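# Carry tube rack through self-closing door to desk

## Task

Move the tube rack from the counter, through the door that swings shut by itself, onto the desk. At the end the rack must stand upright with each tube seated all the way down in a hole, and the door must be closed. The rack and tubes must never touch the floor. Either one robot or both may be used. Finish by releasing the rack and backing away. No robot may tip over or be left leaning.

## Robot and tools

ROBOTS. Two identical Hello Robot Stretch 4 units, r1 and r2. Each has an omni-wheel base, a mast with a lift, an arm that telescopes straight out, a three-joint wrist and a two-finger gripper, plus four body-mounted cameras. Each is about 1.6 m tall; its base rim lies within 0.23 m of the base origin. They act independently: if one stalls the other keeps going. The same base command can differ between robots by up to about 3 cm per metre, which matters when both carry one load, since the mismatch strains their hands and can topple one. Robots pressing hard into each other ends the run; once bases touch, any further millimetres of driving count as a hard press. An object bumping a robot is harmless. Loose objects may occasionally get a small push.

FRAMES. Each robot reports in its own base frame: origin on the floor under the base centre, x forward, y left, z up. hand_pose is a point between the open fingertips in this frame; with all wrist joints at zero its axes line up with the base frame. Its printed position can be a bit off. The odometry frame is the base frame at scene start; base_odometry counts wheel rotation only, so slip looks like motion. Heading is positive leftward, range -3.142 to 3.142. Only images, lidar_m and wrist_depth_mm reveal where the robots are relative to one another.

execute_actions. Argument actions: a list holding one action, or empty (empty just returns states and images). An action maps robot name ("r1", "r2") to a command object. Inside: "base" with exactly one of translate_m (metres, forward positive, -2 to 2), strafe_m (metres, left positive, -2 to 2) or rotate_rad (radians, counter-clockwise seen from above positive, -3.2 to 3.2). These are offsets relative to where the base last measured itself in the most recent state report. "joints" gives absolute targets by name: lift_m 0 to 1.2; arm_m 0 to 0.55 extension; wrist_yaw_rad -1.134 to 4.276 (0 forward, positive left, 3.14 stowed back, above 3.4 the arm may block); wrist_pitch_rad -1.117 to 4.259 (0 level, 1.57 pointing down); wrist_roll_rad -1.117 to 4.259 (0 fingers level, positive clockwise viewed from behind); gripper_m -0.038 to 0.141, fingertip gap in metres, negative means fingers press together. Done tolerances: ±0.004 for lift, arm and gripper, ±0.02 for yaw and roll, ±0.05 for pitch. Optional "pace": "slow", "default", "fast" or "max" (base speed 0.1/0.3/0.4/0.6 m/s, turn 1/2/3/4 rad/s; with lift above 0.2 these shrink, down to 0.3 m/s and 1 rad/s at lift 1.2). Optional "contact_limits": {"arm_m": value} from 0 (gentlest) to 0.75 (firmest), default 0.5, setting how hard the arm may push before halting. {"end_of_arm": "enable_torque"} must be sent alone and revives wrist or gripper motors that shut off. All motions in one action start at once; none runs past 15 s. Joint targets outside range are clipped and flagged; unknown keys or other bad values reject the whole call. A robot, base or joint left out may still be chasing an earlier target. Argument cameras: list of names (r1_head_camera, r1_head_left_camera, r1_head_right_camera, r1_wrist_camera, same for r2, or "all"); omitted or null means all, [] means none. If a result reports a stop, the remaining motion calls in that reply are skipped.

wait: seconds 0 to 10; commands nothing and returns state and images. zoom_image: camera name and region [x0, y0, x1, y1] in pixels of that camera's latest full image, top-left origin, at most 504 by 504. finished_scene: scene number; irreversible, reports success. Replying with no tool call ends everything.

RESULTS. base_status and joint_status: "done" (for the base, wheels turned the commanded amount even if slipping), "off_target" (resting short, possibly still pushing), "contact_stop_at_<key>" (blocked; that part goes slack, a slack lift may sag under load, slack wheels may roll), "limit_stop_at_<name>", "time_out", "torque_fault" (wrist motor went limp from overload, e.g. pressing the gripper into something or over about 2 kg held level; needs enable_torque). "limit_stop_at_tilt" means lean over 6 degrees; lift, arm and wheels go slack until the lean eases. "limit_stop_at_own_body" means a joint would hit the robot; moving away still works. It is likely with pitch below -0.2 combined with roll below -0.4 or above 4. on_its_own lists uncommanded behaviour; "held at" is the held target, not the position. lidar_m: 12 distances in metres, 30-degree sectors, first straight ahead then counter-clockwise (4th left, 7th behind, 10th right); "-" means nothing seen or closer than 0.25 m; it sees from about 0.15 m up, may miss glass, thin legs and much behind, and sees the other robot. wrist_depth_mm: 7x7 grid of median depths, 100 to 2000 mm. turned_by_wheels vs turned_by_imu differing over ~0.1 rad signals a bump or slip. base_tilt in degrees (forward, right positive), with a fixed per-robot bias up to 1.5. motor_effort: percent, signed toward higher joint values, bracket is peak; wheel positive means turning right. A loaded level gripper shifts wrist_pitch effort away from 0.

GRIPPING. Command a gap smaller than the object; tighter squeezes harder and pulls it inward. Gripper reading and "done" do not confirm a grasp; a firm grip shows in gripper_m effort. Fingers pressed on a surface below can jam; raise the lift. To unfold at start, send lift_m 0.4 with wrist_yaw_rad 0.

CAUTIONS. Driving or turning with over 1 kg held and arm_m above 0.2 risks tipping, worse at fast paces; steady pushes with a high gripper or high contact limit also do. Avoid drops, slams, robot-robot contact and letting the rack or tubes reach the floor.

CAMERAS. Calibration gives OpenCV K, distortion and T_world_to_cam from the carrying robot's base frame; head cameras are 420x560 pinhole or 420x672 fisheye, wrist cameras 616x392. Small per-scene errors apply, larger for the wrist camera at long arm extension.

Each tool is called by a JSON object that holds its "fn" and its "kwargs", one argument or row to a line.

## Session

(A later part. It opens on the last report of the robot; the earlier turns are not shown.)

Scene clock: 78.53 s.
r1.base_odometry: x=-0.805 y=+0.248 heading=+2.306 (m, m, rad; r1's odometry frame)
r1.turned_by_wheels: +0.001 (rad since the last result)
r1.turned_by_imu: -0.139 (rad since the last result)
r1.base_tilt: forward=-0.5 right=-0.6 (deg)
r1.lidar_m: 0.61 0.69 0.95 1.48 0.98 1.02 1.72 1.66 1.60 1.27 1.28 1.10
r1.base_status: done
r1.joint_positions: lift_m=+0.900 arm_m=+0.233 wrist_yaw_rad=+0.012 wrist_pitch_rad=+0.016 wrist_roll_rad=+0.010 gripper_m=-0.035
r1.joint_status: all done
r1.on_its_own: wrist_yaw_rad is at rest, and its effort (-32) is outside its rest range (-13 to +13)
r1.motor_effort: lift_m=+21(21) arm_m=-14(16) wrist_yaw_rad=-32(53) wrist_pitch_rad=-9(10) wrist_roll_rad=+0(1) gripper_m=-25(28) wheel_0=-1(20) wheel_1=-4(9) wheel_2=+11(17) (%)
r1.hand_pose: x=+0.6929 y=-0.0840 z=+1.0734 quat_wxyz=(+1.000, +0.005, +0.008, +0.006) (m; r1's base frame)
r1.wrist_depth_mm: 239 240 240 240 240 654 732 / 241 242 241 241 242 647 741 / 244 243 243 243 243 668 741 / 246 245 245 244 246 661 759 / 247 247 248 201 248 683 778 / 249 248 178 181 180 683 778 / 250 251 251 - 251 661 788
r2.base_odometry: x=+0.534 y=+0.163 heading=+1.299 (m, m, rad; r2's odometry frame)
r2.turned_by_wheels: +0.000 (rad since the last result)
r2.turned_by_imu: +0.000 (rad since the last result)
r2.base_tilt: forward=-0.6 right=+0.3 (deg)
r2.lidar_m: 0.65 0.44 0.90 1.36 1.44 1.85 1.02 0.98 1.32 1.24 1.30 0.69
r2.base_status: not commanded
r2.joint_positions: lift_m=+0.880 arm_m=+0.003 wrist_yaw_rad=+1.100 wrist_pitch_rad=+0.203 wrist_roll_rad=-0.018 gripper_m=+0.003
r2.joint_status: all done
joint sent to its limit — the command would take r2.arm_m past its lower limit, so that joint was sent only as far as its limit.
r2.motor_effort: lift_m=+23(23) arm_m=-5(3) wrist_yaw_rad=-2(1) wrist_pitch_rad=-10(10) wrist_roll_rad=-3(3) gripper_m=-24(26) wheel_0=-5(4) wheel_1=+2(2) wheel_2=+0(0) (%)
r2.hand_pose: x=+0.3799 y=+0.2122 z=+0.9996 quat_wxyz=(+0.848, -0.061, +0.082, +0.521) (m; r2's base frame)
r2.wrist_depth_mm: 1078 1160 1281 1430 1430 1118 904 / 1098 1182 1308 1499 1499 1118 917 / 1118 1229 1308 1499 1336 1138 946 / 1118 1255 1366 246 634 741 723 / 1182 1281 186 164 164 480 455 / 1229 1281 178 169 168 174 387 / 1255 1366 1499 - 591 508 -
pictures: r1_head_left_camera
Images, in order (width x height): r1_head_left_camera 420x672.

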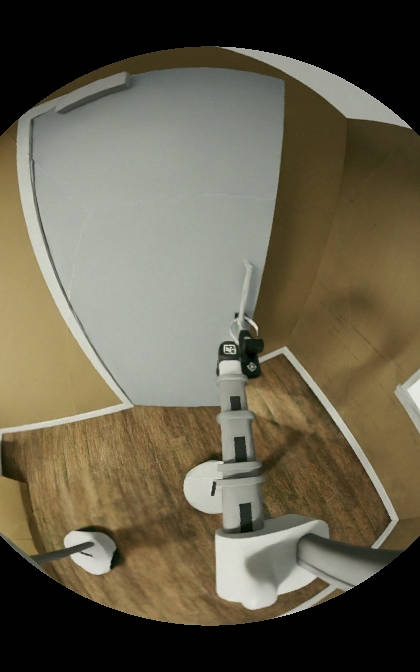

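{"fn": "execute_actions", "kwargs": {
  "actions": [
    {"r1":{"base":{"strafe_m":0.08},"joints":{"arm_m":0.13},"pace":"slow"},"r2":{"base":{"strafe_m":0.6},"pace":"slow"}}
  ],
  "cameras": []
}}

{"fn": "execute_actions", "kwargs": {
  "actions": [
    {"r1":{"base":{"strafe_m":0.09},"joints":{"arm_m":0.03},"pace":"slow"}}
  ],
  "cameras": ["r1_head_left_camera"]
}}

Scene clock: 93.87 s.
r1.base_odometry: x=-0.865 y=+0.194 heading=+2.307 (m, m, rad; r1's odometry frame)
r1.turned_by_wheels: +0.000 (rad since the last result)
r1.turned_by_imu: -0.274 (rad since the last result)
r1.base_tilt: forward=-0.5 right=-0.6 (deg)
r1.lidar_m: 0.52 0.54 0.69 0.96 1.70 1.72 1.30 1.80 1.83 1.51 1.38 1.29
r1.base_status: done
r1.joint_positions: lift_m=+0.900 arm_m=+0.133 wrist_yaw_rad=+0.010 wrist_pitch_rad=+0.017 wrist_roll_rad=+0.010 gripper_m=-0.035
r1.joint_status: all done
r1.on_its_own: wrist_yaw_rad is at rest, and its effort (-30) is outside its rest range (-13 to +13)
r1.motor_effort: lift_m=+21(21) arm_m=-14(16) wrist_yaw_rad=-30(39) wrist_pitch_rad=-11(12) wrist_roll_rad=+1(1) gripper_m=-27(30) wheel_0=-3(19) wheel_1=-3(14) wheel_2=+11(11) (%)
r1.hand_pose: x=+0.5928 y=-0.0844 z=+1.0732 quat_wxyz=(+1.000, +0.005, +0.008, +0.005) (m; r1's base frame)
r1.wrist_depth_mm: 213 221 231 236 250 1042 976 / 214 222 232 237 253 1060 976 / 216 224 234 240 255 1078 976 / 217 226 236 241 256 1098 991 / 219 229 236 189 258 1098 991 / 221 229 179 181 179 1078 976 / 223 228 240 - 917 991 1008
r2.base_odometry: x=-0.044 y=+0.324 heading=+1.299 (m, m, rad; r2's odometry frame)
r2.turned_by_wheels: +0.000 (rad since the last result)
r2.turned_by_imu: +0.000 (rad since the last result)
r2.base_tilt: forward=-0.6 right=+0.3 (deg)
r2.lidar_m: 0.62 0.43 0.79 0.75 0.80 1.06 2.48 1.32 1.29 1.85 0.97 0.67
r2.base_status: done
r2.joint_positions: lift_m=+0.880 arm_m=+0.003 wrist_yaw_rad=+1.100 wrist_pitch_rad=+0.203 wrist_roll_rad=-0.018 gripper_m=+0.003
r2.joint_status: not commanded
r2.motor_effort: lift_m=+23(23) arm_m=-5(5) wrist_yaw_rad=+0(1) wrist_pitch_rad=-10(10) wrist_roll_rad=-3(2) gripper_m=-25(24) wheel_0=-5(10) wheel_1=+1(7) wheel_2=+0(0) (%)
r2.hand_pose: x=+0.3799 y=+0.2122 z=+0.9996 quat_wxyz=(+0.848, -0.061, +0.082, +0.521) (m; r2's base frame)
r2.wrist_depth_mm: 591 647 707 788 917 991 891 / 603 661 732 820 931 1042 904 / 627 683 723 842 946 1060 946 / 640 699 768 245 621 741 723 / 661 723 186 164 164 466 452 / 668 715 178 169 168 174 364 / 691 768 831 - 564 473 -
pictures: none
No camera images: the call's "cameras" was empty. Leave "cameras" out to get every camera's image.

Scene clock: 96.20 s.
r1.base_odometry: x=-0.932 y=+0.134 heading=+2.307 (m, m, rad; r1's odometry frame)
r1.turned_by_wheels: +0.001 (rad since the last result)
r1.turned_by_imu: -0.568 (rad since the last result)
r1.base_tilt: forward=-0.5 right=-0.6 (deg)
r1.lidar_m: 0.38 0.32 0.32 0.44 0.64 1.30 1.63 1.38 2.05 2.06 1.62 1.50
r1.base_status: done
r1.joint_positions: lift_m=+0.900 arm_m=+0.033 wrist_yaw_rad=+0.015 wrist_pitch_rad=+0.017 wrist_roll_rad=+0.010 gripper_m=-0.035
r1.joint_status: all done
r1.on_its_own: wrist_yaw_rad is at rest, and its effort (-42) is outside its rest range (-13 to +13)
r1.motor_effort: lift_m=+20(21) arm_m=-14(16) wrist_yaw_rad=-42(49) wrist_pitch_rad=-12(31) wrist_roll_rad=+0(1) gripper_m=-31(28) wheel_0=-3(24) wheel_1=-1(24) wheel_2=+12(15) (%)
r1.hand_pose: x=+0.4931 y=-0.0832 z=+1.0731 quat_wxyz=(+1.000, +0.005, +0.009, +0.007) (m; r1's base frame)
r1.wrist_depth_mm: 163 185 213 232 1205 1118 1025 / 164 186 213 234 1229 1098 1042 / 165 187 216 236 1255 1118 1060 / 166 188 216 238 1255 1138 1060 / 167 189 218 189 1255 1138 1060 / 167 187 178 184 179 1160 1078 / 168 184 217 - 1255 1098 1078
r2.base_odometry: x=-0.044 y=+0.324 heading=+1.299 (m, m, rad; r2's odometry frame)
r2.turned_by_wheels: +0.000 (rad since the last result)
r2.turned_by_imu: +0.000 (rad since the last result)
r2.base_tilt: forward=-0.6 right=+0.3 (deg)
r2.lidar_m: 0.63 0.43 0.80 0.74 0.79 1.08 2.45 2.08 1.40 1.83 0.94 0.67
r2.base_status: not commanded
r2.joint_positions: lift_m=+0.880 arm_m=+0.003 wrist_yaw_rad=+1.100 wrist_pitch_rad=+0.203 wrist_roll_rad=-0.018 gripper_m=+0.003
r2.joint_status: not commanded
r2.motor_effort: lift_m=+23(23) arm_m=-5(4) wrist_yaw_rad=-2(0) wrist_pitch_rad=-10(10) wrist_roll_rad=-2(3) gripper_m=-22(26) wheel_0=-6(6) wheel_1=+1(1) wheel_2=+0(0) (%)
r2.hand_pose: x=+0.3799 y=+0.2122 z=+0.9996 quat_wxyz=(+0.848, -0.061, +0.082, +0.521) (m; r2's base frame)
r2.wrist_depth_mm: 591 640 715 798 891 1008 878 / 603 661 741 820 946 1042 917 / 621 683 741 842 976 1078 931 / 634 699 759 247 627 741 723 / 661 723 186 163 164 466 455 / 676 715 178 169 168 174 362 / 691 759 842 - 564 477 -
pictures: r1_head_left_camera
Images, in order (width x height): r1_head_left_camera 420x672.

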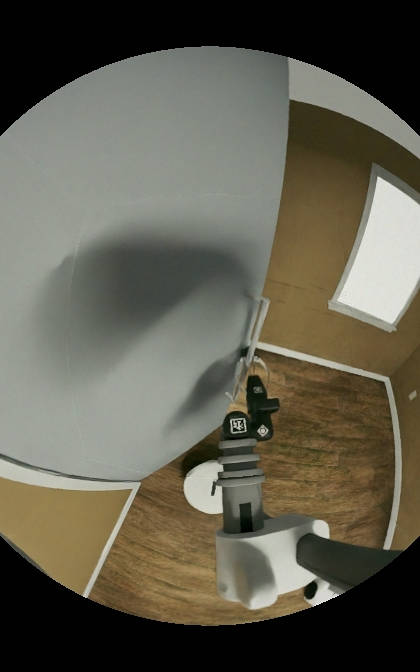

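{"fn": "execute_actions", "kwargs": {
  "actions": [
    {"r1":{"base":{"translate_m":-0.1},"pace":"slow"}}
  ],
  "cameras": []
}}

{"fn": "execute_actions", "kwargs": {
  "actions": [
    {"r1":{"base":{"strafe_m":-0.08},"pace":"slow"}}
  ],
  "cameras": ["r1_head_left_camera","r2_head_right_camera"]
}}

Scene clock: 106.67 s.
r1.base_odometry: x=-0.865 y=+0.061 heading=+2.308 (m, m, rad; r1's odometry frame)
r1.turned_by_wheels: +0.001 (rad since the last result)
r1.turned_by_imu: -0.362 (rad since the last result)
r1.base_tilt: forward=-0.5 right=-0.6 (deg)
r1.lidar_m: 0.30 0.25 0.25 0.26 0.42 0.61 1.59 1.60 1.45 2.14 2.24 1.61
r1.base_status: done
r1.joint_positions: lift_m=+0.900 arm_m=+0.033 wrist_yaw_rad=+0.018 wrist_pitch_rad=+0.017 wrist_roll_rad=+0.010 gripper_m=-0.035
r1.joint_status: not commanded
r1.on_its_own: wrist_yaw_rad is at rest, and its effort (-52) is outside its rest range (-13 to +13)
r1.motor_effort: lift_m=+20(20) arm_m=-14(14) wrist_yaw_rad=-52(53) wrist_pitch_rad=-12(13) wrist_roll_rad=+1(1) gripper_m=-28(28) wheel_0=-2(8) wheel_1=-1(11) wheel_2=+18(17) (%)
r1.hand_pose: x=+0.4934 y=-0.0822 z=+1.0732 quat_wxyz=(+1.000, +0.005, +0.009, +0.009) (m; r1's base frame)
r1.wrist_depth_mm: 143 168 207 237 1308 1281 1255 / 143 169 208 239 1281 1308 1281 / 144 170 208 241 1308 1308 1281 / 145 171 210 243 1308 1308 1308 / 145 173 212 189 1308 1336 1308 / 146 168 180 182 180 1336 1308 / 147 162 208 - 1336 1366 1366
r2.base_odometry: x=-0.044 y=+0.324 heading=+1.299 (m, m, rad; r2's odometry frame)
r2.turned_by_wheels: +0.000 (rad since the last result)
r2.turned_by_imu: +0.000 (rad since the last result)
r2.base_tilt: forward=-0.5 right=+0.2 (deg)
r2.lidar_m: 0.64 0.43 0.80 0.75 0.77 1.07 2.48 1.98 1.48 1.84 0.97 0.67
r2.base_status: not commanded
r2.joint_positions: lift_m=+0.880 arm_m=+0.003 wrist_yaw_rad=+1.100 wrist_pitch_rad=+0.203 wrist_roll_rad=-0.018 gripper_m=+0.003
r2.joint_status: not commanded
r2.motor_effort: lift_m=+23(23) arm_m=-4(5) wrist_yaw_rad=-1(2) wrist_pitch_rad=-11(11) wrist_roll_rad=-2(3) gripper_m=-23(26) wheel_0=-6(6) wheel_1=+1(1) wheel_2=+0(0) (%)
r2.hand_pose: x=+0.3799 y=+0.2122 z=+0.9996 quat_wxyz=(+0.848, -0.061, +0.082, +0.521) (m; r2's base frame)
r2.wrist_depth_mm: 591 647 715 798 904 1025 891 / 609 661 741 820 931 1025 917 / 621 683 732 854 946 1060 931 / 634 699 759 245 621 741 723 / 654 715 186 164 164 469 459 / 676 707 178 169 168 174 364 / 699 768 831 - 559 473 -
pictures: none
No camera images: the call's "cameras" was empty. Leave "cameras" out to get every camera's image.

Scene clock: 108.67 s.
torque_fault: r1.wrist_yaw_rad switched itself off since the last result.
r1.base_odometry: x=-0.806 y=+0.115 heading=+2.309 (m, m, rad; r1's odometry frame)
r1.turned_by_wheels: +0.000 (rad since the last result)
r1.turned_by_imu: -0.003 (rad since the last result)
r1.base_tilt: forward=-0.5 right=-0.6 (deg)
r1.lidar_m: 0.41 0.32 0.30 0.33 0.49 0.72 1.58 1.61 1.39 2.07 2.18 1.61
r1.base_status: done
r1.joint_positions: lift_m=+0.900 arm_m=+0.031 wrist_yaw_rad=+0.415 wrist_pitch_rad=+0.016 wrist_roll_rad=+0.010 gripper_m=-0.035
r1.joint_status: not commanded
r1.on_its_own: wrist_yaw_rad is off since a torque_fault, until you send "end_of_arm": "enable_torque" (your +0.000 is given up)
r1.motor_effort: lift_m=+20(21) arm_m=-5(14) wrist_yaw_rad=+1(100) wrist_pitch_rad=-7(12) wrist_roll_rad=-1(2) gripper_m=-28(22) wheel_0=-4(23) wheel_1=-5(7) wheel_2=+14(15) (%)
r1.hand_pose: x=+0.5010 y=+0.0363 z=+1.0736 quat_wxyz=(+0.979, +0.004, +0.009, +0.206) (m; r1's base frame)
r1.wrist_depth_mm: 173 192 216 232 1229 1138 1060 / 174 193 216 234 1229 1160 1078 / 175 194 218 236 1255 1182 1060 / 175 195 220 237 1255 1160 1060 / 177 196 221 190 1281 1160 1060 / 177 197 180 181 180 1182 1078 / 179 193 220 - 1281 1138 1098
r2.base_odometry: x=-0.044 y=+0.324 heading=+1.299 (m, m, rad; r2's odometry frame)
r2.turned_by_wheels: +0.000 (rad since the last result)
r2.turned_by_imu: +0.000 (rad since the last result)
r2.base_tilt: forward=-0.6 right=+0.3 (deg)
r2.lidar_m: 0.64 0.42 0.80 0.73 0.77 1.08 2.49 2.02 1.39 1.85 0.97 0.67
r2.base_status: not commanded
r2.joint_positions: lift_m=+0.880 arm_m=+0.003 wrist_yaw_rad=+1.100 wrist_pitch_rad=+0.203 wrist_roll_rad=-0.018 gripper_m=+0.003
r2.joint_status: not commanded
r2.motor_effort: lift_m=+23(23) arm_m=-5(5) wrist_yaw_rad=-1(2) wrist_pitch_rad=-11(10) wrist_roll_rad=-2(3) gripper_m=-24(27) wheel_0=-6(6) wheel_1=+1(1) wheel_2=+0(0) (%)
r2.hand_pose: x=+0.3799 y=+0.2122 z=+0.9996 quat_wxyz=(+0.848, -0.061, +0.082, +0.521) (m; r2's base frame)
r2.wrist_depth_mm: 591 647 715 798 904 991 891 / 609 668 732 809 917 1042 904 / 627 683 732 854 976 1078 931 / 640 699 759 247 621 732 715 / 661 723 186 164 164 469 455 / 683 707 178 169 169 174 362 / 691 759 831 - 564 473 -
pictures: r1_head_left_camera, r2_head_right_camera
Images, in order (width x height): r1_head_left_camera 420x672, r2_head_right_camera 420x672.

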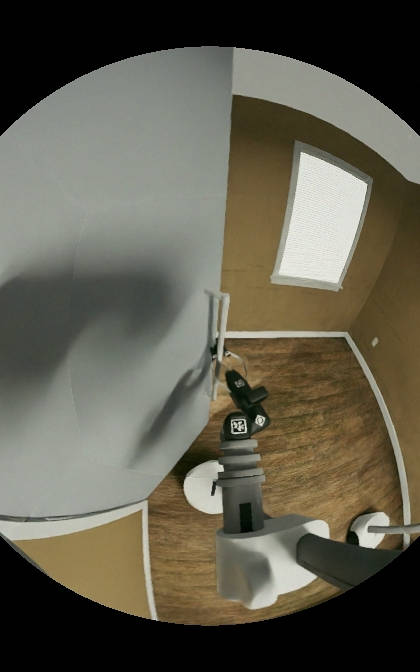

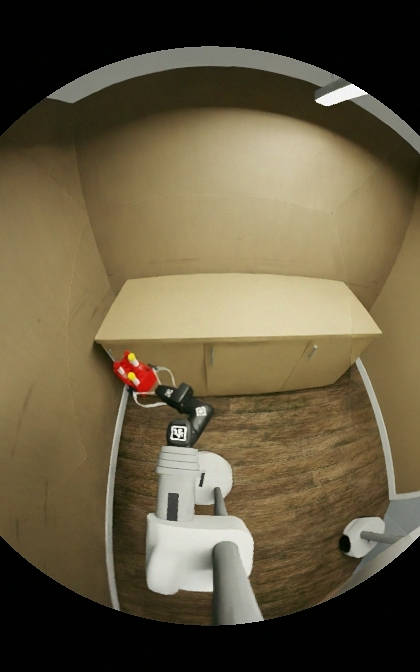

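{"fn": "execute_actions", "kwargs": {
  "actions": [
    {"r1":{"base":{"strafe_m":-0.2},"pace":"slow"}}
  ],
  "cameras": []
}}

{"fn": "execute_actions", "kwargs": {
  "actions": [
    {"r1":{"base":{"translate_m":-0.15},"pace":"slow"}}
  ],
  "cameras": ["r1_head_left_camera","r2_head_right_camera"]
}}

Scene clock: 120.87 s.
r1.base_odometry: x=-0.659 y=+0.250 heading=+2.310 (m, m, rad; r1's odometry frame)
r1.turned_by_wheels: +0.001 (rad since the last result)
r1.turned_by_imu: -0.041 (rad since the last result)
r1.base_tilt: forward=-0.6 right=-0.6 (deg)
r1.lidar_m: 1.53 0.40 0.40 0.44 0.68 0.95 1.56 1.59 1.22 1.89 1.94 1.58
r1.base_status: done
r1.joint_positions: lift_m=+0.900 arm_m=+0.031 wrist_yaw_rad=+1.009 wrist_pitch_rad=+0.015 wrist_roll_rad=+0.010 gripper_m=-0.035
r1.joint_status: not commanded
r1.on_its_own: wrist_yaw_rad is off since a torque_fault, until you send "end_of_arm": "enable_torque" (your +0.000 is given up)
r1.motor_effort: lift_m=+20(20) arm_m=-5(5) wrist_yaw_rad=+0(2) wrist_pitch_rad=-6(7) wrist_roll_rad=+0(0) gripper_m=-25(26) wheel_0=+6(8) wheel_1=-6(15) wheel_2=+11(15) (%)
r1.hand_pose: x=+0.4294 y=+0.1976 z=+1.0738 quat_wxyz=(+0.875, +0.001, +0.009, +0.483) (m; r1's base frame)
r1.wrist_depth_mm: 262 254 248 239 236 1229 1118 / 263 256 251 241 237 1255 1078 / 265 258 252 242 237 1229 1098 / 267 260 253 244 241 1281 1098 / 272 263 255 190 240 1255 1098 / 271 265 179 183 178 1255 1118 / 274 265 259 - 243 1255 1118
r2.base_odometry: x=-0.044 y=+0.324 heading=+1.299 (m, m, rad; r2's odometry frame)
r2.turned_by_wheels: +0.000 (rad since the last result)
r2.turned_by_imu: -0.001 (rad since the last result)
r2.base_tilt: forward=-0.6 right=+0.2 (deg)
r2.lidar_m: 0.63 0.45 0.81 0.75 0.81 1.09 2.47 1.58 1.23 1.84 0.96 0.69
r2.base_status: not commanded
r2.joint_positions: lift_m=+0.880 arm_m=+0.003 wrist_yaw_rad=+1.100 wrist_pitch_rad=+0.203 wrist_roll_rad=-0.018 gripper_m=+0.003
r2.joint_status: not commanded
r2.motor_effort: lift_m=+23(23) arm_m=-4(4) wrist_yaw_rad=-1(0) wrist_pitch_rad=-10(10) wrist_roll_rad=-3(2) gripper_m=-23(23) wheel_0=-6(6) wheel_1=+1(1) wheel_2=+0(0) (%)
r2.hand_pose: x=+0.3799 y=+0.2122 z=+0.9996 quat_wxyz=(+0.848, -0.061, +0.082, +0.521) (m; r2's base frame)
r2.wrist_depth_mm: 597 640 707 798 904 991 891 / 609 661 732 831 931 1042 917 / 621 691 750 854 960 1060 946 / 640 699 759 245 634 750 723 / 654 723 186 164 164 469 455 / 683 707 178 169 168 174 362 / 691 768 831 - 564 477 -
pictures: none
No camera images: the call's "cameras" was empty. Leave "cameras" out to get every camera's image.

Scene clock: 123.63 s.
r1.base_odometry: x=-0.558 y=+0.139 heading=+2.310 (m, m, rad; r1's odometry frame)
r1.turned_by_wheels: +0.000 (rad since the last result)
r1.turned_by_imu: +0.001 (rad since the last result)
r1.base_tilt: forward=-0.6 right=-0.6 (deg)
r1.lidar_m: 0.43 0.41 0.41 0.50 0.67 0.93 1.40 1.43 1.14 1.89 1.96 1.75
r1.base_status: done
r1.joint_positions: lift_m=+0.900 arm_m=+0.031 wrist_yaw_rad=+0.610 wrist_pitch_rad=+0.015 wrist_roll_rad=+0.010 gripper_m=-0.035
r1.joint_status: not commanded
r1.on_its_own: wrist_yaw_rad is off since a torque_fault, until you send "end_of_arm": "enable_torque" (your +0.000 is given up)
r1.motor_effort: lift_m=+20(20) arm_m=-5(5) wrist_yaw_rad=+2(2) wrist_pitch_rad=-5(6) wrist_roll_rad=+0(0) gripper_m=-25(24) wheel_0=-3(5) wheel_1=-6(7) wheel_2=+10(18) (%)
r1.hand_pose: x=+0.4883 y=+0.0937 z=+1.0738 quat_wxyz=(+0.954, +0.003, +0.009, +0.300) (m; r1's base frame)
r1.wrist_depth_mm: 223 228 233 236 248 1281 1160 / 223 228 236 238 248 1281 1160 / 225 230 237 239 250 1308 1160 / 226 233 237 243 253 1308 1205 / 228 233 239 190 253 1308 1182 / 230 236 181 182 179 1281 1160 / 231 236 244 - 259 1255 1182
r2.base_odometry: x=-0.044 y=+0.324 heading=+1.299 (m, m, rad; r2's odometry frame)
r2.turned_by_wheels: +0.000 (rad since the last result)
r2.turned_by_imu: +0.000 (rad since the last result)
r2.base_tilt: forward=-0.5 right=+0.2 (deg)
r2.lidar_m: 0.64 0.45 0.80 0.76 0.79 1.07 2.49 1.71 1.16 1.85 0.97 0.68
r2.base_status: not commanded
r2.joint_positions: lift_m=+0.880 arm_m=+0.003 wrist_yaw_rad=+1.100 wrist_pitch_rad=+0.203 wrist_roll_rad=-0.018 gripper_m=+0.003
r2.joint_status: not commanded
r2.motor_effort: lift_m=+23(23) arm_m=-5(5) wrist_yaw_rad=-1(1) wrist_pitch_rad=-11(10) wrist_roll_rad=-3(3) gripper_m=-23(24) wheel_0=-6(6) wheel_1=+1(1) wheel_2=+0(0) (%)
r2.hand_pose: x=+0.3799 y=+0.2122 z=+0.9996 quat_wxyz=(+0.848, -0.061, +0.082, +0.521) (m; r2's base frame)
r2.wrist_depth_mm: 597 647 715 788 891 1008 891 / 609 661 732 809 917 1025 917 / 621 683 741 842 976 1098 931 / 640 699 759 246 621 741 723 / 654 723 186 164 164 469 455 / 683 707 178 169 168 174 364 / 691 768 842 - 559 473 -
pictures: r1_head_left_camera, r2_head_right_camera
Images, in order (width x height): r1_head_left_camera 420x672, r2_head_right_camera 420x672.

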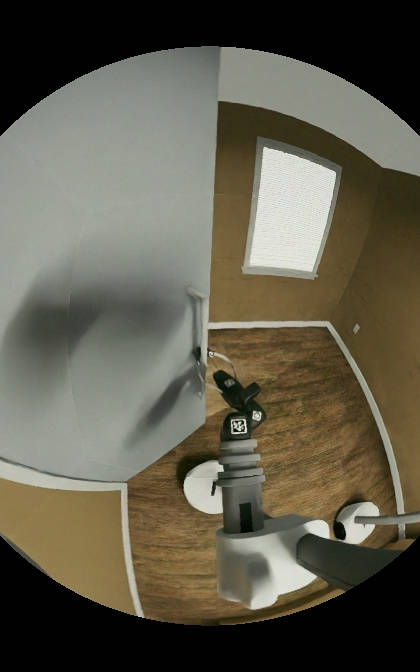

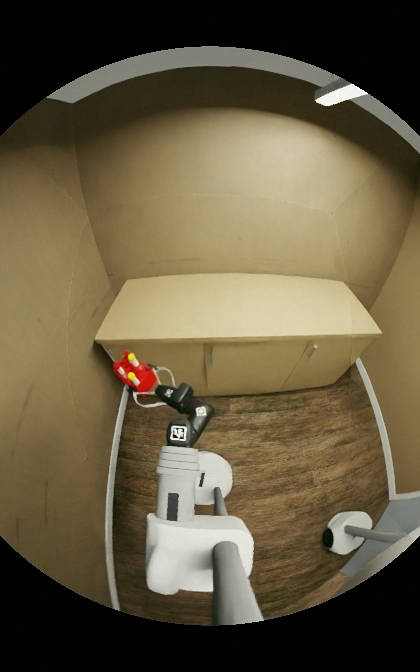

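{"fn": "execute_actions", "kwargs": {
  "actions": [
    {"r1":{"base":{"strafe_m":-0.13},"pace":"slow"}}
  ],
  "cameras": []
}}

{"fn": "execute_actions", "kwargs": {
  "actions": [
    {"r1":{"base":{"translate_m":-0.25},"pace":"slow"}}
  ],
  "cameras": ["r1_head_left_camera","r2_head_right_camera"]
}}

Scene clock: 131.23 s.
r1.base_odometry: x=-0.462 y=+0.227 heading=+2.310 (m, m, rad; r1's odometry frame)
r1.turned_by_wheels: +0.001 (rad since the last result)
r1.turned_by_imu: +0.004 (rad since the last result)
r1.base_tilt: forward=-0.6 right=-0.6 (deg)
r1.lidar_m: 1.68 0.41 0.46 0.58 0.79 1.08 1.40 1.43 1.04 1.77 1.81 1.77
r1.base_status: done
r1.joint_positions: lift_m=+0.900 arm_m=+0.031 wrist_yaw_rad=+1.003 wrist_pitch_rad=+0.015 wrist_roll_rad=+0.010 gripper_m=-0.035
r1.joint_status: not commanded
r1.on_its_own: wrist_yaw_rad is off since a torque_fault, until you send "end_of_arm": "enable_torque" (your +0.000 is given up)
r1.motor_effort: lift_m=+20(20) arm_m=-5(5) wrist_yaw_rad=+0(2) wrist_pitch_rad=-6(6) wrist_roll_rad=-1(1) gripper_m=-24(25) wheel_0=+5(7) wheel_1=-4(7) wheel_2=+8(11) (%)
r1.hand_pose: x=+0.4305 y=+0.1963 z=+1.0738 quat_wxyz=(+0.877, +0.001, +0.009, +0.481) (m; r1's base frame)
r1.wrist_depth_mm: 334 298 271 236 226 1366 1255 / 334 301 271 239 228 1397 1229 / 342 304 274 240 229 1397 1182 / 345 307 277 242 231 1397 1229 / 347 310 278 190 229 1397 1255 / 349 312 179 183 179 1397 1255 / 353 314 283 - 230 223 1255
r2.base_odometry: x=-0.044 y=+0.324 heading=+1.299 (m, m, rad; r2's odometry frame)
r2.turned_by_wheels: +0.000 (rad since the last result)
r2.turned_by_imu: +0.000 (rad since the last result)
r2.base_tilt: forward=-0.6 right=+0.1 (deg)
r2.lidar_m: 0.63 0.43 0.81 0.75 0.79 1.07 2.47 1.42 1.07 1.84 0.97 0.68
r2.base_status: not commanded
r2.joint_positions: lift_m=+0.880 arm_m=+0.003 wrist_yaw_rad=+1.100 wrist_pitch_rad=+0.203 wrist_roll_rad=-0.018 gripper_m=+0.003
r2.joint_status: not commanded
r2.motor_effort: lift_m=+23(23) arm_m=-5(5) wrist_yaw_rad=-1(2) wrist_pitch_rad=-10(10) wrist_roll_rad=-3(2) gripper_m=-24(23) wheel_0=-6(6) wheel_1=+1(1) wheel_2=+0(0) (%)
r2.hand_pose: x=+0.3799 y=+0.2122 z=+0.9996 quat_wxyz=(+0.848, -0.061, +0.082, +0.521) (m; r2's base frame)
r2.wrist_depth_mm: 591 647 715 798 891 991 891 / 597 661 741 820 946 1042 904 / 621 676 741 842 960 1078 931 / 640 699 759 245 621 732 723 / 661 715 185 164 164 469 452 / 676 707 178 169 168 174 364 / 691 768 842 - 564 473 -
pictures: none
No camera images: the call's "cameras" was empty. Leave "cameras" out to get every camera's image.

Scene clock: 135.00 s.
r1.base_odometry: x=-0.294 y=+0.042 heading=+2.310 (m, m, rad; r1's odometry frame)
r1.turned_by_wheels: +0.000 (rad since the last result)
r1.turned_by_imu: +0.002 (rad since the last result)
r1.base_tilt: forward=-0.6 right=-0.6 (deg)
r1.lidar_m: 0.40 0.46 0.53 0.77 0.80 1.07 1.14 1.17 0.93 1.02 1.83 2.01
r1.base_status: done
r1.joint_positions: lift_m=+0.900 arm_m=+0.031 wrist_yaw_rad=+0.596 wrist_pitch_rad=+0.015 wrist_roll_rad=+0.010 gripper_m=-0.035
r1.joint_status: not commanded
r1.on_its_own: wrist_yaw_rad is off since a torque_fault, until you send "end_of_arm": "enable_torque" (your +0.000 is given up)
r1.motor_effort: lift_m=+20(21) arm_m=-5(5) wrist_yaw_rad=+1(2) wrist_pitch_rad=-5(5) wrist_roll_rad=+0(0) gripper_m=-19(25) wheel_0=-3(3) wheel_1=-5(8) wheel_2=+7(17) (%)
r1.hand_pose: x=+0.4896 y=+0.0895 z=+1.0739 quat_wxyz=(+0.956, +0.003, +0.009, +0.293) (m; r1's base frame)
r1.wrist_depth_mm: 290 273 257 236 230 1464 1336 / 296 277 258 239 231 1499 1397 / 296 277 262 240 233 1499 1397 / 300 281 264 242 235 1499 1366 / 301 282 264 205 235 1537 1366 / 303 285 179 182 179 1537 1366 / 306 285 268 - 236 1499 1366
r2.base_odometry: x=-0.044 y=+0.324 heading=+1.299 (m, m, rad; r2's odometry frame)
r2.turned_by_wheels: +0.000 (rad since the last result)
r2.turned_by_imu: +0.000 (rad since the last result)
r2.base_tilt: forward=-0.5 right=+0.3 (deg)
r2.lidar_m: 0.63 0.43 0.81 0.74 0.79 1.04 2.49 2.60 0.96 1.10 0.95 0.67
r2.base_status: not commanded
r2.joint_positions: lift_m=+0.880 arm_m=+0.003 wrist_yaw_rad=+1.100 wrist_pitch_rad=+0.203 wrist_roll_rad=-0.018 gripper_m=+0.003
r2.joint_status: not commanded
r2.motor_effort: lift_m=+23(23) arm_m=-5(5) wrist_yaw_rad=+0(1) wrist_pitch_rad=-10(10) wrist_roll_rad=-2(2) gripper_m=-22(23) wheel_0=-6(6) wheel_1=+1(1) wheel_2=+0(0) (%)
r2.hand_pose: x=+0.3799 y=+0.2122 z=+0.9996 quat_wxyz=(+0.848, -0.061, +0.082, +0.521) (m; r2's base frame)
r2.wrist_depth_mm: 597 640 715 788 904 991 878 / 603 668 732 809 917 1025 904 / 621 683 732 842 976 1060 931 / 647 699 759 245 621 750 723 / 668 715 186 164 164 469 455 / 676 707 178 169 168 173 364 / 691 768 842 - 559 477 -
pictures: r1_head_left_camera, r2_head_right_camera
Images, in order (width x height): r1_head_left_camera 420x672, r2_head_right_camera 420x672.

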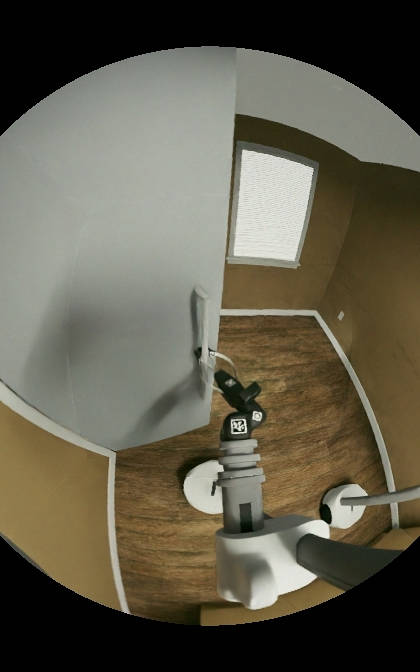

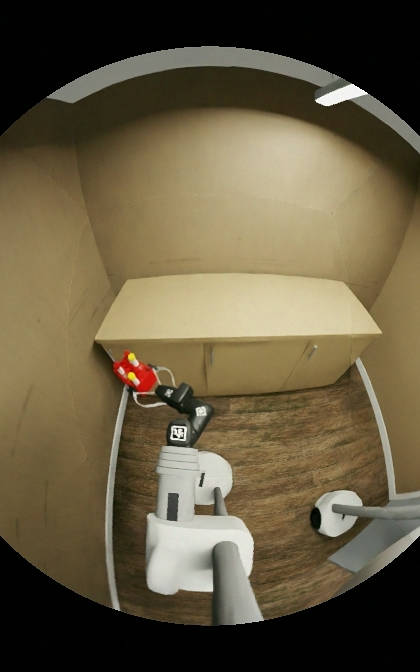

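{"fn": "execute_actions", "kwargs": {
  "actions": [
    {"r2":{"base":{"translate_m":-1.15}}}
  ],
  "cameras": ["r2_head_right_camera"]
}}

{"fn": "execute_actions", "kwargs": {
  "actions": [
    {"r2":{"base":{"rotate_rad":-1.55},"joints":{"wrist_yaw_rad":0},"pace":"slow"}}
  ],
  "cameras": ["r2_head_left_camera","r2_head_camera"]
}}

Scene clock: 148.97 s.
r1.base_odometry: x=-0.294 y=+0.042 heading=+2.310 (m, m, rad; r1's odometry frame)
r1.turned_by_wheels: +0.000 (rad since the last result)
r1.turned_by_imu: +0.002 (rad since the last result)
r1.base_tilt: forward=-0.6 right=-0.6 (deg)
r1.lidar_m: 0.43 0.47 0.54 0.77 0.81 1.08 1.14 1.17 1.54 1.14 1.01 2.01
r1.base_status: not commanded
r1.joint_positions: lift_m=+0.900 arm_m=+0.031 wrist_yaw_rad=+0.596 wrist_pitch_rad=+0.015 wrist_roll_rad=+0.010 gripper_m=-0.035
r1.joint_status: not commanded
r1.on_its_own: wrist_yaw_rad is off since a torque_fault, until you send "end_of_arm": "enable_torque" (your +0.000 is given up)
r1.motor_effort: lift_m=+20(20) arm_m=-5(5) wrist_yaw_rad=+1(2) wrist_pitch_rad=-5(4) wrist_roll_rad=-1(2) gripper_m=-22(26) wheel_0=-3(3) wheel_1=-5(5) wheel_2=+7(7) (%)
r1.hand_pose: x=+0.4896 y=+0.0895 z=+1.0739 quat_wxyz=(+0.956, +0.003, +0.009, +0.293) (m; r1's base frame)
r1.wrist_depth_mm: 291 274 257 236 230 1499 1366 / 293 274 259 239 231 1499 1430 / 297 278 260 240 233 1537 1366 / 297 281 264 242 235 1499 1430 / 303 281 264 206 234 1576 1397 / 304 283 178 182 180 1537 1397 / 307 285 268 - 236 1499 1430
r2.base_odometry: x=-0.353 y=-0.784 heading=+1.299 (m, m, rad; r2's odometry frame)
r2.turned_by_wheels: +0.000 (rad since the last result)
r2.turned_by_imu: +0.003 (rad since the last result)
r2.base_tilt: forward=-0.5 right=+0.3 (deg)
r2.lidar_m: 1.77 0.42 0.76 0.71 0.75 1.04 1.31 1.36 1.88 1.05 1.02 1.91
r2.base_status: done
r2.joint_positions: lift_m=+0.880 arm_m=+0.003 wrist_yaw_rad=+1.100 wrist_pitch_rad=+0.204 wrist_roll_rad=-0.018 gripper_m=+0.003
r2.joint_status: not commanded
r2.motor_effort: lift_m=+22(23) arm_m=-5(5) wrist_yaw_rad=-1(1) wrist_pitch_rad=-10(10) wrist_roll_rad=-2(2) gripper_m=-23(23) wheel_0=-4(9) wheel_1=-2(7) wheel_2=+0(11) (%)
r2.hand_pose: x=+0.3798 y=+0.2122 z=+0.9997 quat_wxyz=(+0.848, -0.061, +0.082, +0.521) (m; r2's base frame)
r2.wrist_depth_mm: 569 615 676 759 866 1008 1182 / 580 627 699 788 891 1008 1182 / 597 654 707 809 917 1060 1255 / 615 668 732 246 931 1118 1336 / 627 691 186 164 164 1182 1430 / 654 683 178 169 168 174 1537 / 668 732 809 - 1138 1336 1499
pictures: r2_head_right_camera
Images, in order (width x height): r2_head_right_camera 420x672.

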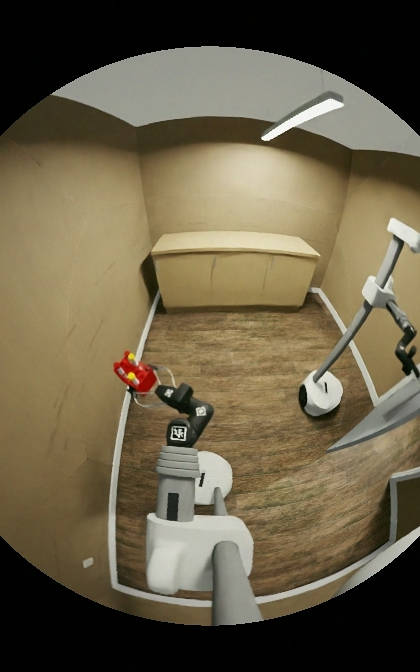

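Scene clock: 151.80 s.
r1.base_odometry: x=-0.294 y=+0.042 heading=+2.310 (m, m, rad; r1's odometry frame)
r1.turned_by_wheels: +0.000 (rad since the last result)
r1.turned_by_imu: +0.001 (rad since the last result)
r1.base_tilt: forward=-0.5 right=-0.6 (deg)
r1.lidar_m: 0.43 0.46 0.53 0.77 0.78 1.08 1.14 1.15 1.56 1.77 1.00 0.86
r1.base_status: not commanded
r1.joint_positions: lift_m=+0.900 arm_m=+0.031 wrist_yaw_rad=+0.596 wrist_pitch_rad=+0.015 wrist_roll_rad=+0.010 gripper_m=-0.035
r1.joint_status: not commanded
r1.on_its_own: wrist_yaw_rad is off since a torque_fault, until you send "end_of_arm": "enable_torque" (your +0.000 is given up)
r1.motor_effort: lift_m=+20(20) arm_m=-5(5) wrist_yaw_rad=-1(2) wrist_pitch_rad=-5(5) wrist_roll_rad=-1(0) gripper_m=-22(23) wheel_0=-3(3) wheel_1=-5(5) wheel_2=+7(7) (%)
r1.hand_pose: x=+0.4896 y=+0.0895 z=+1.0739 quat_wxyz=(+0.956, +0.003, +0.009, +0.293) (m; r1's base frame)
r1.wrist_depth_mm: 291 274 256 236 229 1464 1336 / 294 274 258 238 233 1464 1397 / 298 278 262 241 233 1537 1366 / 301 279 262 242 234 1499 1397 / 301 281 265 206 234 1499 1397 / 304 285 178 182 180 1537 1397 / 307 286 268 - 236 1499 1430
r2.base_odometry: x=-0.353 y=-0.784 heading=-0.250 (m, m, rad; r2's odometry frame)
r2.turned_by_wheels: -1.549 (rad since the last result)
r2.turned_by_imu: -1.567 (rad since the last result)
r2.base_tilt: forward=-0.6 right=+0.2 (deg)
r2.lidar_m: 0.48 1.02 1.87 1.78 1.05 0.76 0.72 0.77 1.08 1.29 1.35 1.93
r2.base_status: done
r2.joint_positions: lift_m=+0.880 arm_m=+0.003 wrist_yaw_rad=+0.000 wrist_pitch_rad=+0.204 wrist_roll_rad=-0.018 gripper_m=+0.003
r2.joint_status: all done
r2.motor_effort: lift_m=+22(22) arm_m=-5(5) wrist_yaw_rad=-1(7) wrist_pitch_rad=-11(10) wrist_roll_rad=-2(2) gripper_m=-21(24) wheel_0=+5(7) wheel_1=+4(6) wheel_2=+3(6) (%)
r2.hand_pose: x=+0.4563 y=-0.0874 z=+0.9997 quat_wxyz=(+0.995, -0.009, +0.102, +0.001) (m; r2's base frame)
r2.wrist_depth_mm: 1618 1618 1205 - - 1499 1499 / 1205 1618 1366 - - 1576 1537 / 1708 1708 1060 - 1618 1661 1618 / 1808 1808 1308 246 1708 1661 1708 / 1863 1808 186 163 164 1756 1708 / 1863 1921 178 169 169 174 1756 / 1618 1618 1708 - 1537 1618 1618
pictures: r2_head_camera, r2_head_left_camera
Images, in order (width x height): r2_head_camera 420x560, r2_head_left_camera 420x672.

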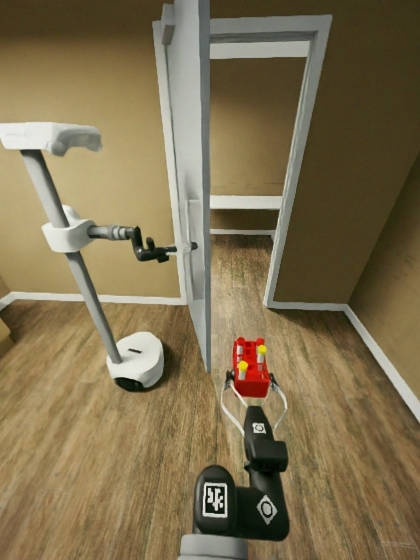

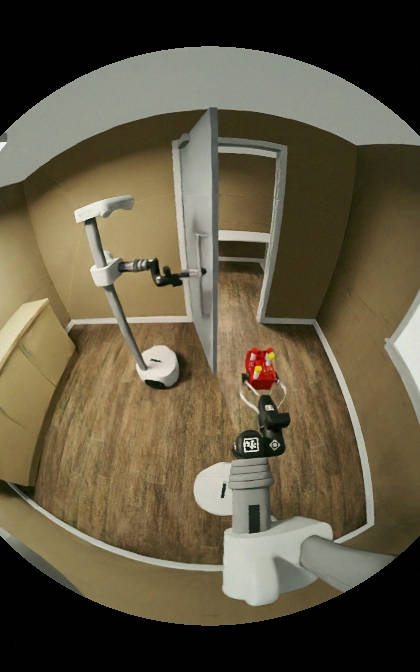

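{"fn": "execute_actions", "kwargs": {
  "actions": [
    {"r1":{"base":{"translate_m":-0.18},"pace":"slow"},"r2":{"base":{"strafe_m":-0.15},"pace":"slow"}}
  ],
  "cameras": ["r2_head_camera"]
}}

Scene clock: 162.30 s.
r1.base_odometry: x=-0.173 y=-0.091 heading=+2.310 (m, m, rad; r1's odometry frame)
r1.turned_by_wheels: +0.000 (rad since the last result)
r1.turned_by_imu: +0.002 (rad since the last result)
r1.base_tilt: forward=-0.6 right=-0.7 (deg)
r1.lidar_m: 0.45 0.47 0.63 0.76 0.79 1.07 0.96 1.00 1.29 1.79 1.22 1.13
r1.base_status: done
r1.joint_positions: lift_m=+0.900 arm_m=+0.031 wrist_yaw_rad=+0.463 wrist_pitch_rad=+0.014 wrist_roll_rad=+0.010 gripper_m=-0.035
r1.joint_status: not commanded
r1.on_its_own: wrist_yaw_rad is off since a torque_fault, until you send "end_of_arm": "enable_torque" (your +0.000 is given up)
r1.motor_effort: lift_m=+21(20) arm_m=-5(5) wrist_yaw_rad=+0(2) wrist_pitch_rad=-5(5) wrist_roll_rad=+0(0) gripper_m=-23(23) wheel_0=-3(7) wheel_1=-4(8) wheel_2=+5(12) (%)
r1.hand_pose: x=+0.4989 y=+0.0507 z=+1.0740 quat_wxyz=(+0.973, +0.003, +0.008, +0.230) (m; r1's base frame)
r1.wrist_depth_mm: 320 290 267 236 227 1661 1537 / 324 294 267 238 228 1618 1576 / 327 296 271 240 229 1661 1576 / 329 298 272 242 231 1661 1576 / 334 300 274 217 230 1708 1576 / 334 304 179 185 178 1661 1576 / 338 306 278 - 232 226 1576
r2.base_odometry: x=-0.390 y=-0.929 heading=-0.250 (m, m, rad; r2's odometry frame)
r2.turned_by_wheels: +0.000 (rad since the last result)
r2.turned_by_imu: +0.000 (rad since the last result)
r2.base_tilt: forward=-0.6 right=+0.3 (deg)
r2.lidar_m: 0.44 1.11 1.26 1.93 1.05 0.76 0.72 0.77 1.07 1.15 1.19 1.74
r2.base_status: done
r2.joint_positions: lift_m=+0.880 arm_m=+0.003 wrist_yaw_rad=+0.000 wrist_pitch_rad=+0.204 wrist_roll_rad=-0.018 gripper_m=+0.003
r2.joint_status: not commanded
r2.motor_effort: lift_m=+22(22) arm_m=-4(5) wrist_yaw_rad=-2(0) wrist_pitch_rad=-11(10) wrist_roll_rad=-3(2) gripper_m=-24(23) wheel_0=+6(10) wheel_1=-2(5) wheel_2=+0(2) (%)
r2.hand_pose: x=+0.4563 y=-0.0874 z=+0.9997 quat_wxyz=(+0.995, -0.009, +0.102, +0.001) (m; r2's base frame)
r2.wrist_depth_mm: 1182 946 - - 1537 1499 1499 / 1661 960 - - 1576 1537 1576 / 1708 946 - - 1576 1661 1618 / 1808 946 1618 245 1661 1756 1661 / 1863 1008 186 164 164 1708 1756 / 1863 904 178 170 168 174 1661 / 1708 1042 1499 - 1499 1576 1499
pictures: r2_head_camera
Images, in order (width x height): r2_head_camera 420x560.

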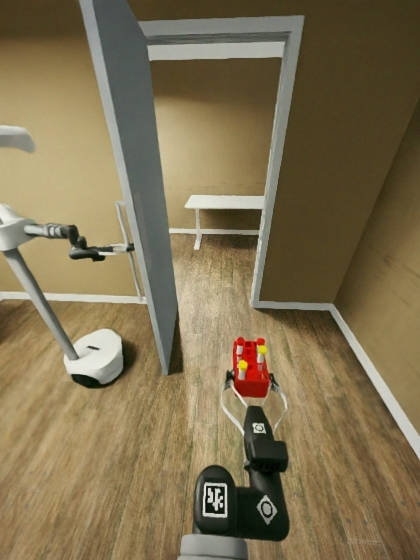

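{"fn": "execute_actions", "kwargs": {
  "actions": [
    {"r2":{"base":{"strafe_m":0.06}}}
  ],
  "cameras": []
}}

{"fn": "execute_actions", "kwargs": {
  "actions": [
    {"r2":{"base":{"translate_m":1.25}}}
  ],
  "cameras": ["r2_head_camera","r2_head_left_camera"]
}}

Scene clock: 167.37 s.
r1.base_odometry: x=-0.173 y=-0.091 heading=+2.310 (m, m, rad; r1's odometry frame)
r1.turned_by_wheels: +0.000 (rad since the last result)
r1.turned_by_imu: +0.001 (rad since the last result)
r1.base_tilt: forward=-0.6 right=-0.6 (deg)
r1.lidar_m: 0.42 0.48 0.63 0.76 0.79 1.07 0.97 0.99 1.32 1.79 1.17 1.08
r1.base_status: not commanded
r1.joint_positions: lift_m=+0.900 arm_m=+0.031 wrist_yaw_rad=+0.463 wrist_pitch_rad=+0.014 wrist_roll_rad=+0.010 gripper_m=-0.035
r1.joint_status: not commanded
r1.on_its_own: wrist_yaw_rad is off since a torque_fault, until you send "end_of_arm": "enable_torque" (your +0.000 is given up)
r1.motor_effort: lift_m=+20(21) arm_m=-5(5) wrist_yaw_rad=+2(2) wrist_pitch_rad=-4(5) wrist_roll_rad=+0(0) gripper_m=-20(23) wheel_0=-3(3) wheel_1=-4(4) wheel_2=+5(5) (%)
r1.hand_pose: x=+0.4989 y=+0.0507 z=+1.0740 quat_wxyz=(+0.973, +0.003, +0.008, +0.230) (m; r1's base frame)
r1.wrist_depth_mm: 320 290 266 237 227 1618 1537 / 324 293 270 237 228 1661 1537 / 325 296 271 240 229 1661 1537 / 330 298 271 242 232 1661 1537 / 332 301 273 217 230 1661 1576 / 338 303 178 184 179 1661 1537 / 340 304 278 - 230 226 1576
r2.base_odometry: x=-0.375 y=-0.871 heading=-0.250 (m, m, rad; r2's odometry frame)
r2.turned_by_wheels: +0.000 (rad since the last result)
r2.turned_by_imu: +0.000 (rad since the last result)
r2.base_tilt: forward=-0.6 right=+0.2 (deg)
r2.lidar_m: 0.48 1.06 1.29 1.85 1.05 0.77 0.73 0.79 1.07 1.20 1.28 1.80
r2.base_status: done
r2.joint_positions: lift_m=+0.880 arm_m=+0.003 wrist_yaw_rad=+0.000 wrist_pitch_rad=+0.204 wrist_roll_rad=-0.018 gripper_m=+0.003
r2.joint_status: not commanded
r2.motor_effort: lift_m=+22(22) arm_m=-5(5) wrist_yaw_rad=+0(0) wrist_pitch_rad=-11(10) wrist_roll_rad=-1(2) gripper_m=-26(22) wheel_0=-2(11) wheel_1=+1(11) wheel_2=+0(1) (%)
r2.hand_pose: x=+0.4563 y=-0.0874 z=+0.9997 quat_wxyz=(+0.995, -0.009, +0.102, +0.001) (m; r2's base frame)
r2.wrist_depth_mm: 1618 820 - - 1576 1499 1499 / 1618 891 - - 1618 1537 1537 / 1708 904 1397 - 1618 1661 1618 / 1756 976 1397 246 1661 1661 1708 / 1863 976 186 164 164 1708 1708 / 1863 991 177 169 169 174 1756 / 1618 1537 1308 - 1499 1576 1576
pictures: none
No camera images: the call's "cameras" was empty. Leave "cameras" out to get every camera's image.

Scene clock: 173.03 s.
r1.base_odometry: x=-0.173 y=-0.091 heading=+2.310 (m, m, rad; r1's odometry frame)
r1.turned_by_wheels: +0.000 (rad since the last result)
r1.turned_by_imu: +0.001 (rad since the last result)
r1.base_tilt: forward=-0.6 right=-0.6 (deg)
r1.lidar_m: 0.43 0.49 0.63 0.76 0.78 1.08 0.93 0.98 1.32 1.78 1.82 2.21
r1.base_status: not commanded
r1.joint_positions: lift_m=+0.900 arm_m=+0.031 wrist_yaw_rad=+0.463 wrist_pitch_rad=+0.014 wrist_roll_rad=+0.010 gripper_m=-0.035
r1.joint_status: not commanded
r1.on_its_own: wrist_yaw_rad is off since a torque_fault, until you send "end_of_arm": "enable_torque" (your +0.000 is given up)
r1.motor_effort: lift_m=+20(20) arm_m=-5(5) wrist_yaw_rad=+0(2) wrist_pitch_rad=-5(4) wrist_roll_rad=+0(0) gripper_m=-26(20) wheel_0=-3(3) wheel_1=-4(4) wheel_2=+5(5) (%)
r1.hand_pose: x=+0.4989 y=+0.0507 z=+1.0740 quat_wxyz=(+0.973, +0.003, +0.008, +0.230) (m; r1's base frame)
r1.wrist_depth_mm: 320 291 265 236 226 1661 1537 / 322 294 268 239 229 1618 1537 / 327 296 270 240 230 1661 1537 / 329 297 271 241 231 1661 1537 / 332 301 274 216 231 1661 1576 / 334 304 179 183 179 1708 1576 / 338 304 279 - 231 225 1576
r2.base_odometry: x=+0.836 y=-1.180 heading=-0.250 (m, m, rad; r2's odometry frame)
r2.turned_by_wheels: +0.000 (rad since the last result)
r2.turned_by_imu: -0.004 (rad since the last result)
r2.base_tilt: forward=-0.5 right=+0.2 (deg)
r2.lidar_m: 0.46 0.54 0.36 0.32 0.33 2.06 1.96 1.76 1.29 1.24 0.92 0.75
r2.base_status: done
r2.joint_positions: lift_m=+0.880 arm_m=+0.003 wrist_yaw_rad=+0.000 wrist_pitch_rad=+0.204 wrist_roll_rad=-0.018 gripper_m=+0.003
r2.joint_status: not commanded
r2.motor_effort: lift_m=+22(22) arm_m=-5(5) wrist_yaw_rad=-1(0) wrist_pitch_rad=-10(10) wrist_roll_rad=-2(1) gripper_m=-23(26) wheel_0=+4(11) wheel_1=+2(7) wheel_2=-1(9) (%)
r2.hand_pose: x=+0.4563 y=-0.0874 z=+0.9997 quat_wxyz=(+0.995, -0.009, +0.102, +0.001) (m; r2's base frame)
r2.wrist_depth_mm: - - - - - - 1808 / - - - - - - 1863 / - - - - - - 1160 / - - - 245 1863 - 504 / - - 186 164 164 - 484 / - 1863 178 169 168 174 477 / 1661 1618 1618 - 1499 1576 -
pictures: r2_head_camera, r2_head_left_camera
Images, in order (width x height): r2_head_camera 420x560, r2_head_left_camera 420x672.

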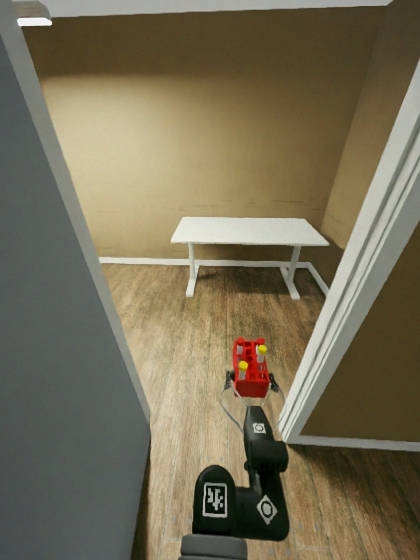

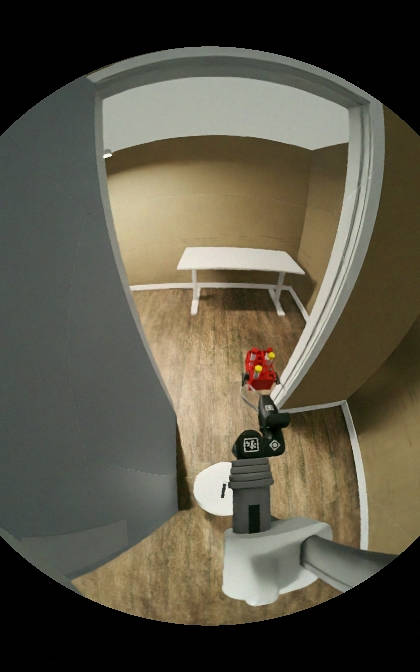

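{"fn": "execute_actions", "kwargs": {
  "actions": [
    {"r2":{"base":{"translate_m":1.25},"joints":{"lift_m":0.92}}}
  ],
  "cameras": ["r2_head_camera","r2_wrist_camera"]
}}

Scene clock: 183.67 s.
r1.base_odometry: x=-0.173 y=-0.091 heading=+2.310 (m, m, rad; r1's odometry frame)
r1.turned_by_wheels: +0.000 (rad since the last result)
r1.turned_by_imu: +0.003 (rad since the last result)
r1.base_tilt: forward=-0.6 right=-0.6 (deg)
r1.lidar_m: 0.43 0.47 0.63 0.77 0.78 1.07 0.96 0.99 1.33 1.79 1.84 2.21
r1.base_status: not commanded
r1.joint_positions: lift_m=+0.900 arm_m=+0.031 wrist_yaw_rad=+0.463 wrist_pitch_rad=+0.014 wrist_roll_rad=+0.010 gripper_m=-0.035
r1.joint_status: not commanded
r1.on_its_own: wrist_yaw_rad is off since a torque_fault, until you send "end_of_arm": "enable_torque" (your +0.000 is given up)
r1.motor_effort: lift_m=+20(20) arm_m=-5(4) wrist_yaw_rad=+1(2) wrist_pitch_rad=-4(4) wrist_roll_rad=-2(0) gripper_m=-25(25) wheel_0=-3(3) wheel_1=-4(4) wheel_2=+5(5) (%)
r1.hand_pose: x=+0.4989 y=+0.0507 z=+1.0740 quat_wxyz=(+0.973, +0.003, +0.008, +0.230) (m; r1's base frame)
r1.wrist_depth_mm: 322 290 266 237 227 1661 1537 / 324 294 267 239 229 1661 1537 / 325 296 270 240 230 1661 1576 / 330 298 273 241 231 1708 1537 / 332 301 274 217 231 1661 1618 / 336 304 178 184 179 1661 1618 / 340 304 278 - 231 225 1618
r2.base_odometry: x=+2.047 y=-1.488 heading=-0.249 (m, m, rad; r2's odometry frame)
r2.turned_by_wheels: +0.000 (rad since the last result)
r2.turned_by_imu: -0.004 (rad since the last result)
r2.base_tilt: forward=-0.4 right=+0.3 (deg)
r2.lidar_m: 0.47 0.77 2.22 1.84 0.68 0.66 1.40 0.61 0.68 1.26 1.09 0.81
r2.base_status: done
r2.joint_positions: lift_m=+0.920 arm_m=+0.003 wrist_yaw_rad=+0.000 wrist_pitch_rad=+0.204 wrist_roll_rad=-0.018 gripper_m=+0.003
r2.joint_status: all done
r2.motor_effort: lift_m=+23(26) arm_m=-4(5) wrist_yaw_rad=-1(0) wrist_pitch_rad=-10(10) wrist_roll_rad=-2(2) gripper_m=-25(26) wheel_0=+4(9) wheel_1=+2(8) wheel_2=-2(11) (%)
r2.hand_pose: x=+0.4563 y=-0.0874 z=+1.0396 quat_wxyz=(+0.995, -0.009, +0.102, +0.001) (m; r2's base frame)
r2.wrist_depth_mm: 1229 1205 1229 1205 1205 1182 1182 / 1281 1255 1281 1229 1255 1229 1229 / 1336 1308 1308 1281 1281 1281 1255 / 1397 1397 1366 246 1308 1308 1308 / 1464 1182 186 164 164 1025 1008 / 1499 707 178 170 168 174 741 / 627 640 615 - 597 621 591
pictures: r2_head_camera, r2_wrist_camera
camera_calibration (this result's frames):
r2_wrist_camera: T_world_to_cam=[[0.0419631, -0.999037, -0.0128178, -0.0827803], [-0.244505, 0.00217065, -0.969646, 1.16742], [0.96874, 0.0438234, -0.244178, 0.0417776], [0, 0, 0, 1]] pos_world=[0.248442, -0.0870655, 1.14112]
Images, in order (width x height): r2_head_camera 420x560, r2_wrist_camera 616x392.

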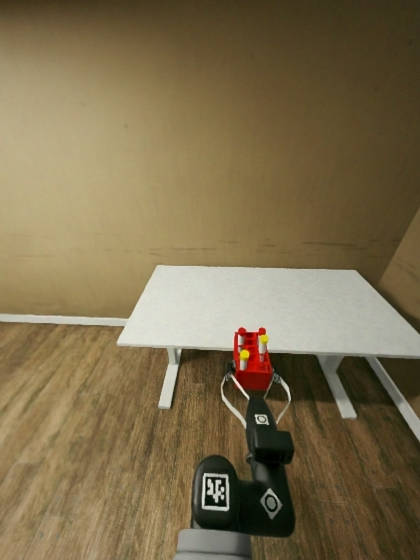

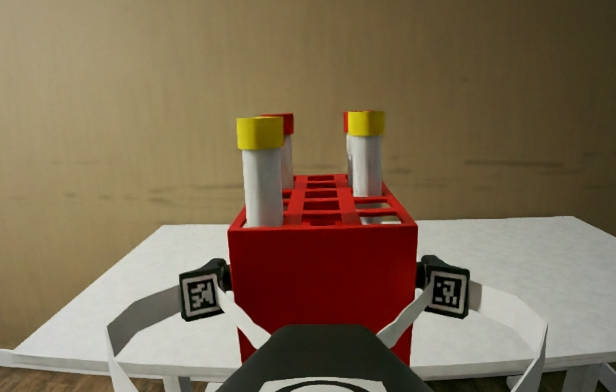

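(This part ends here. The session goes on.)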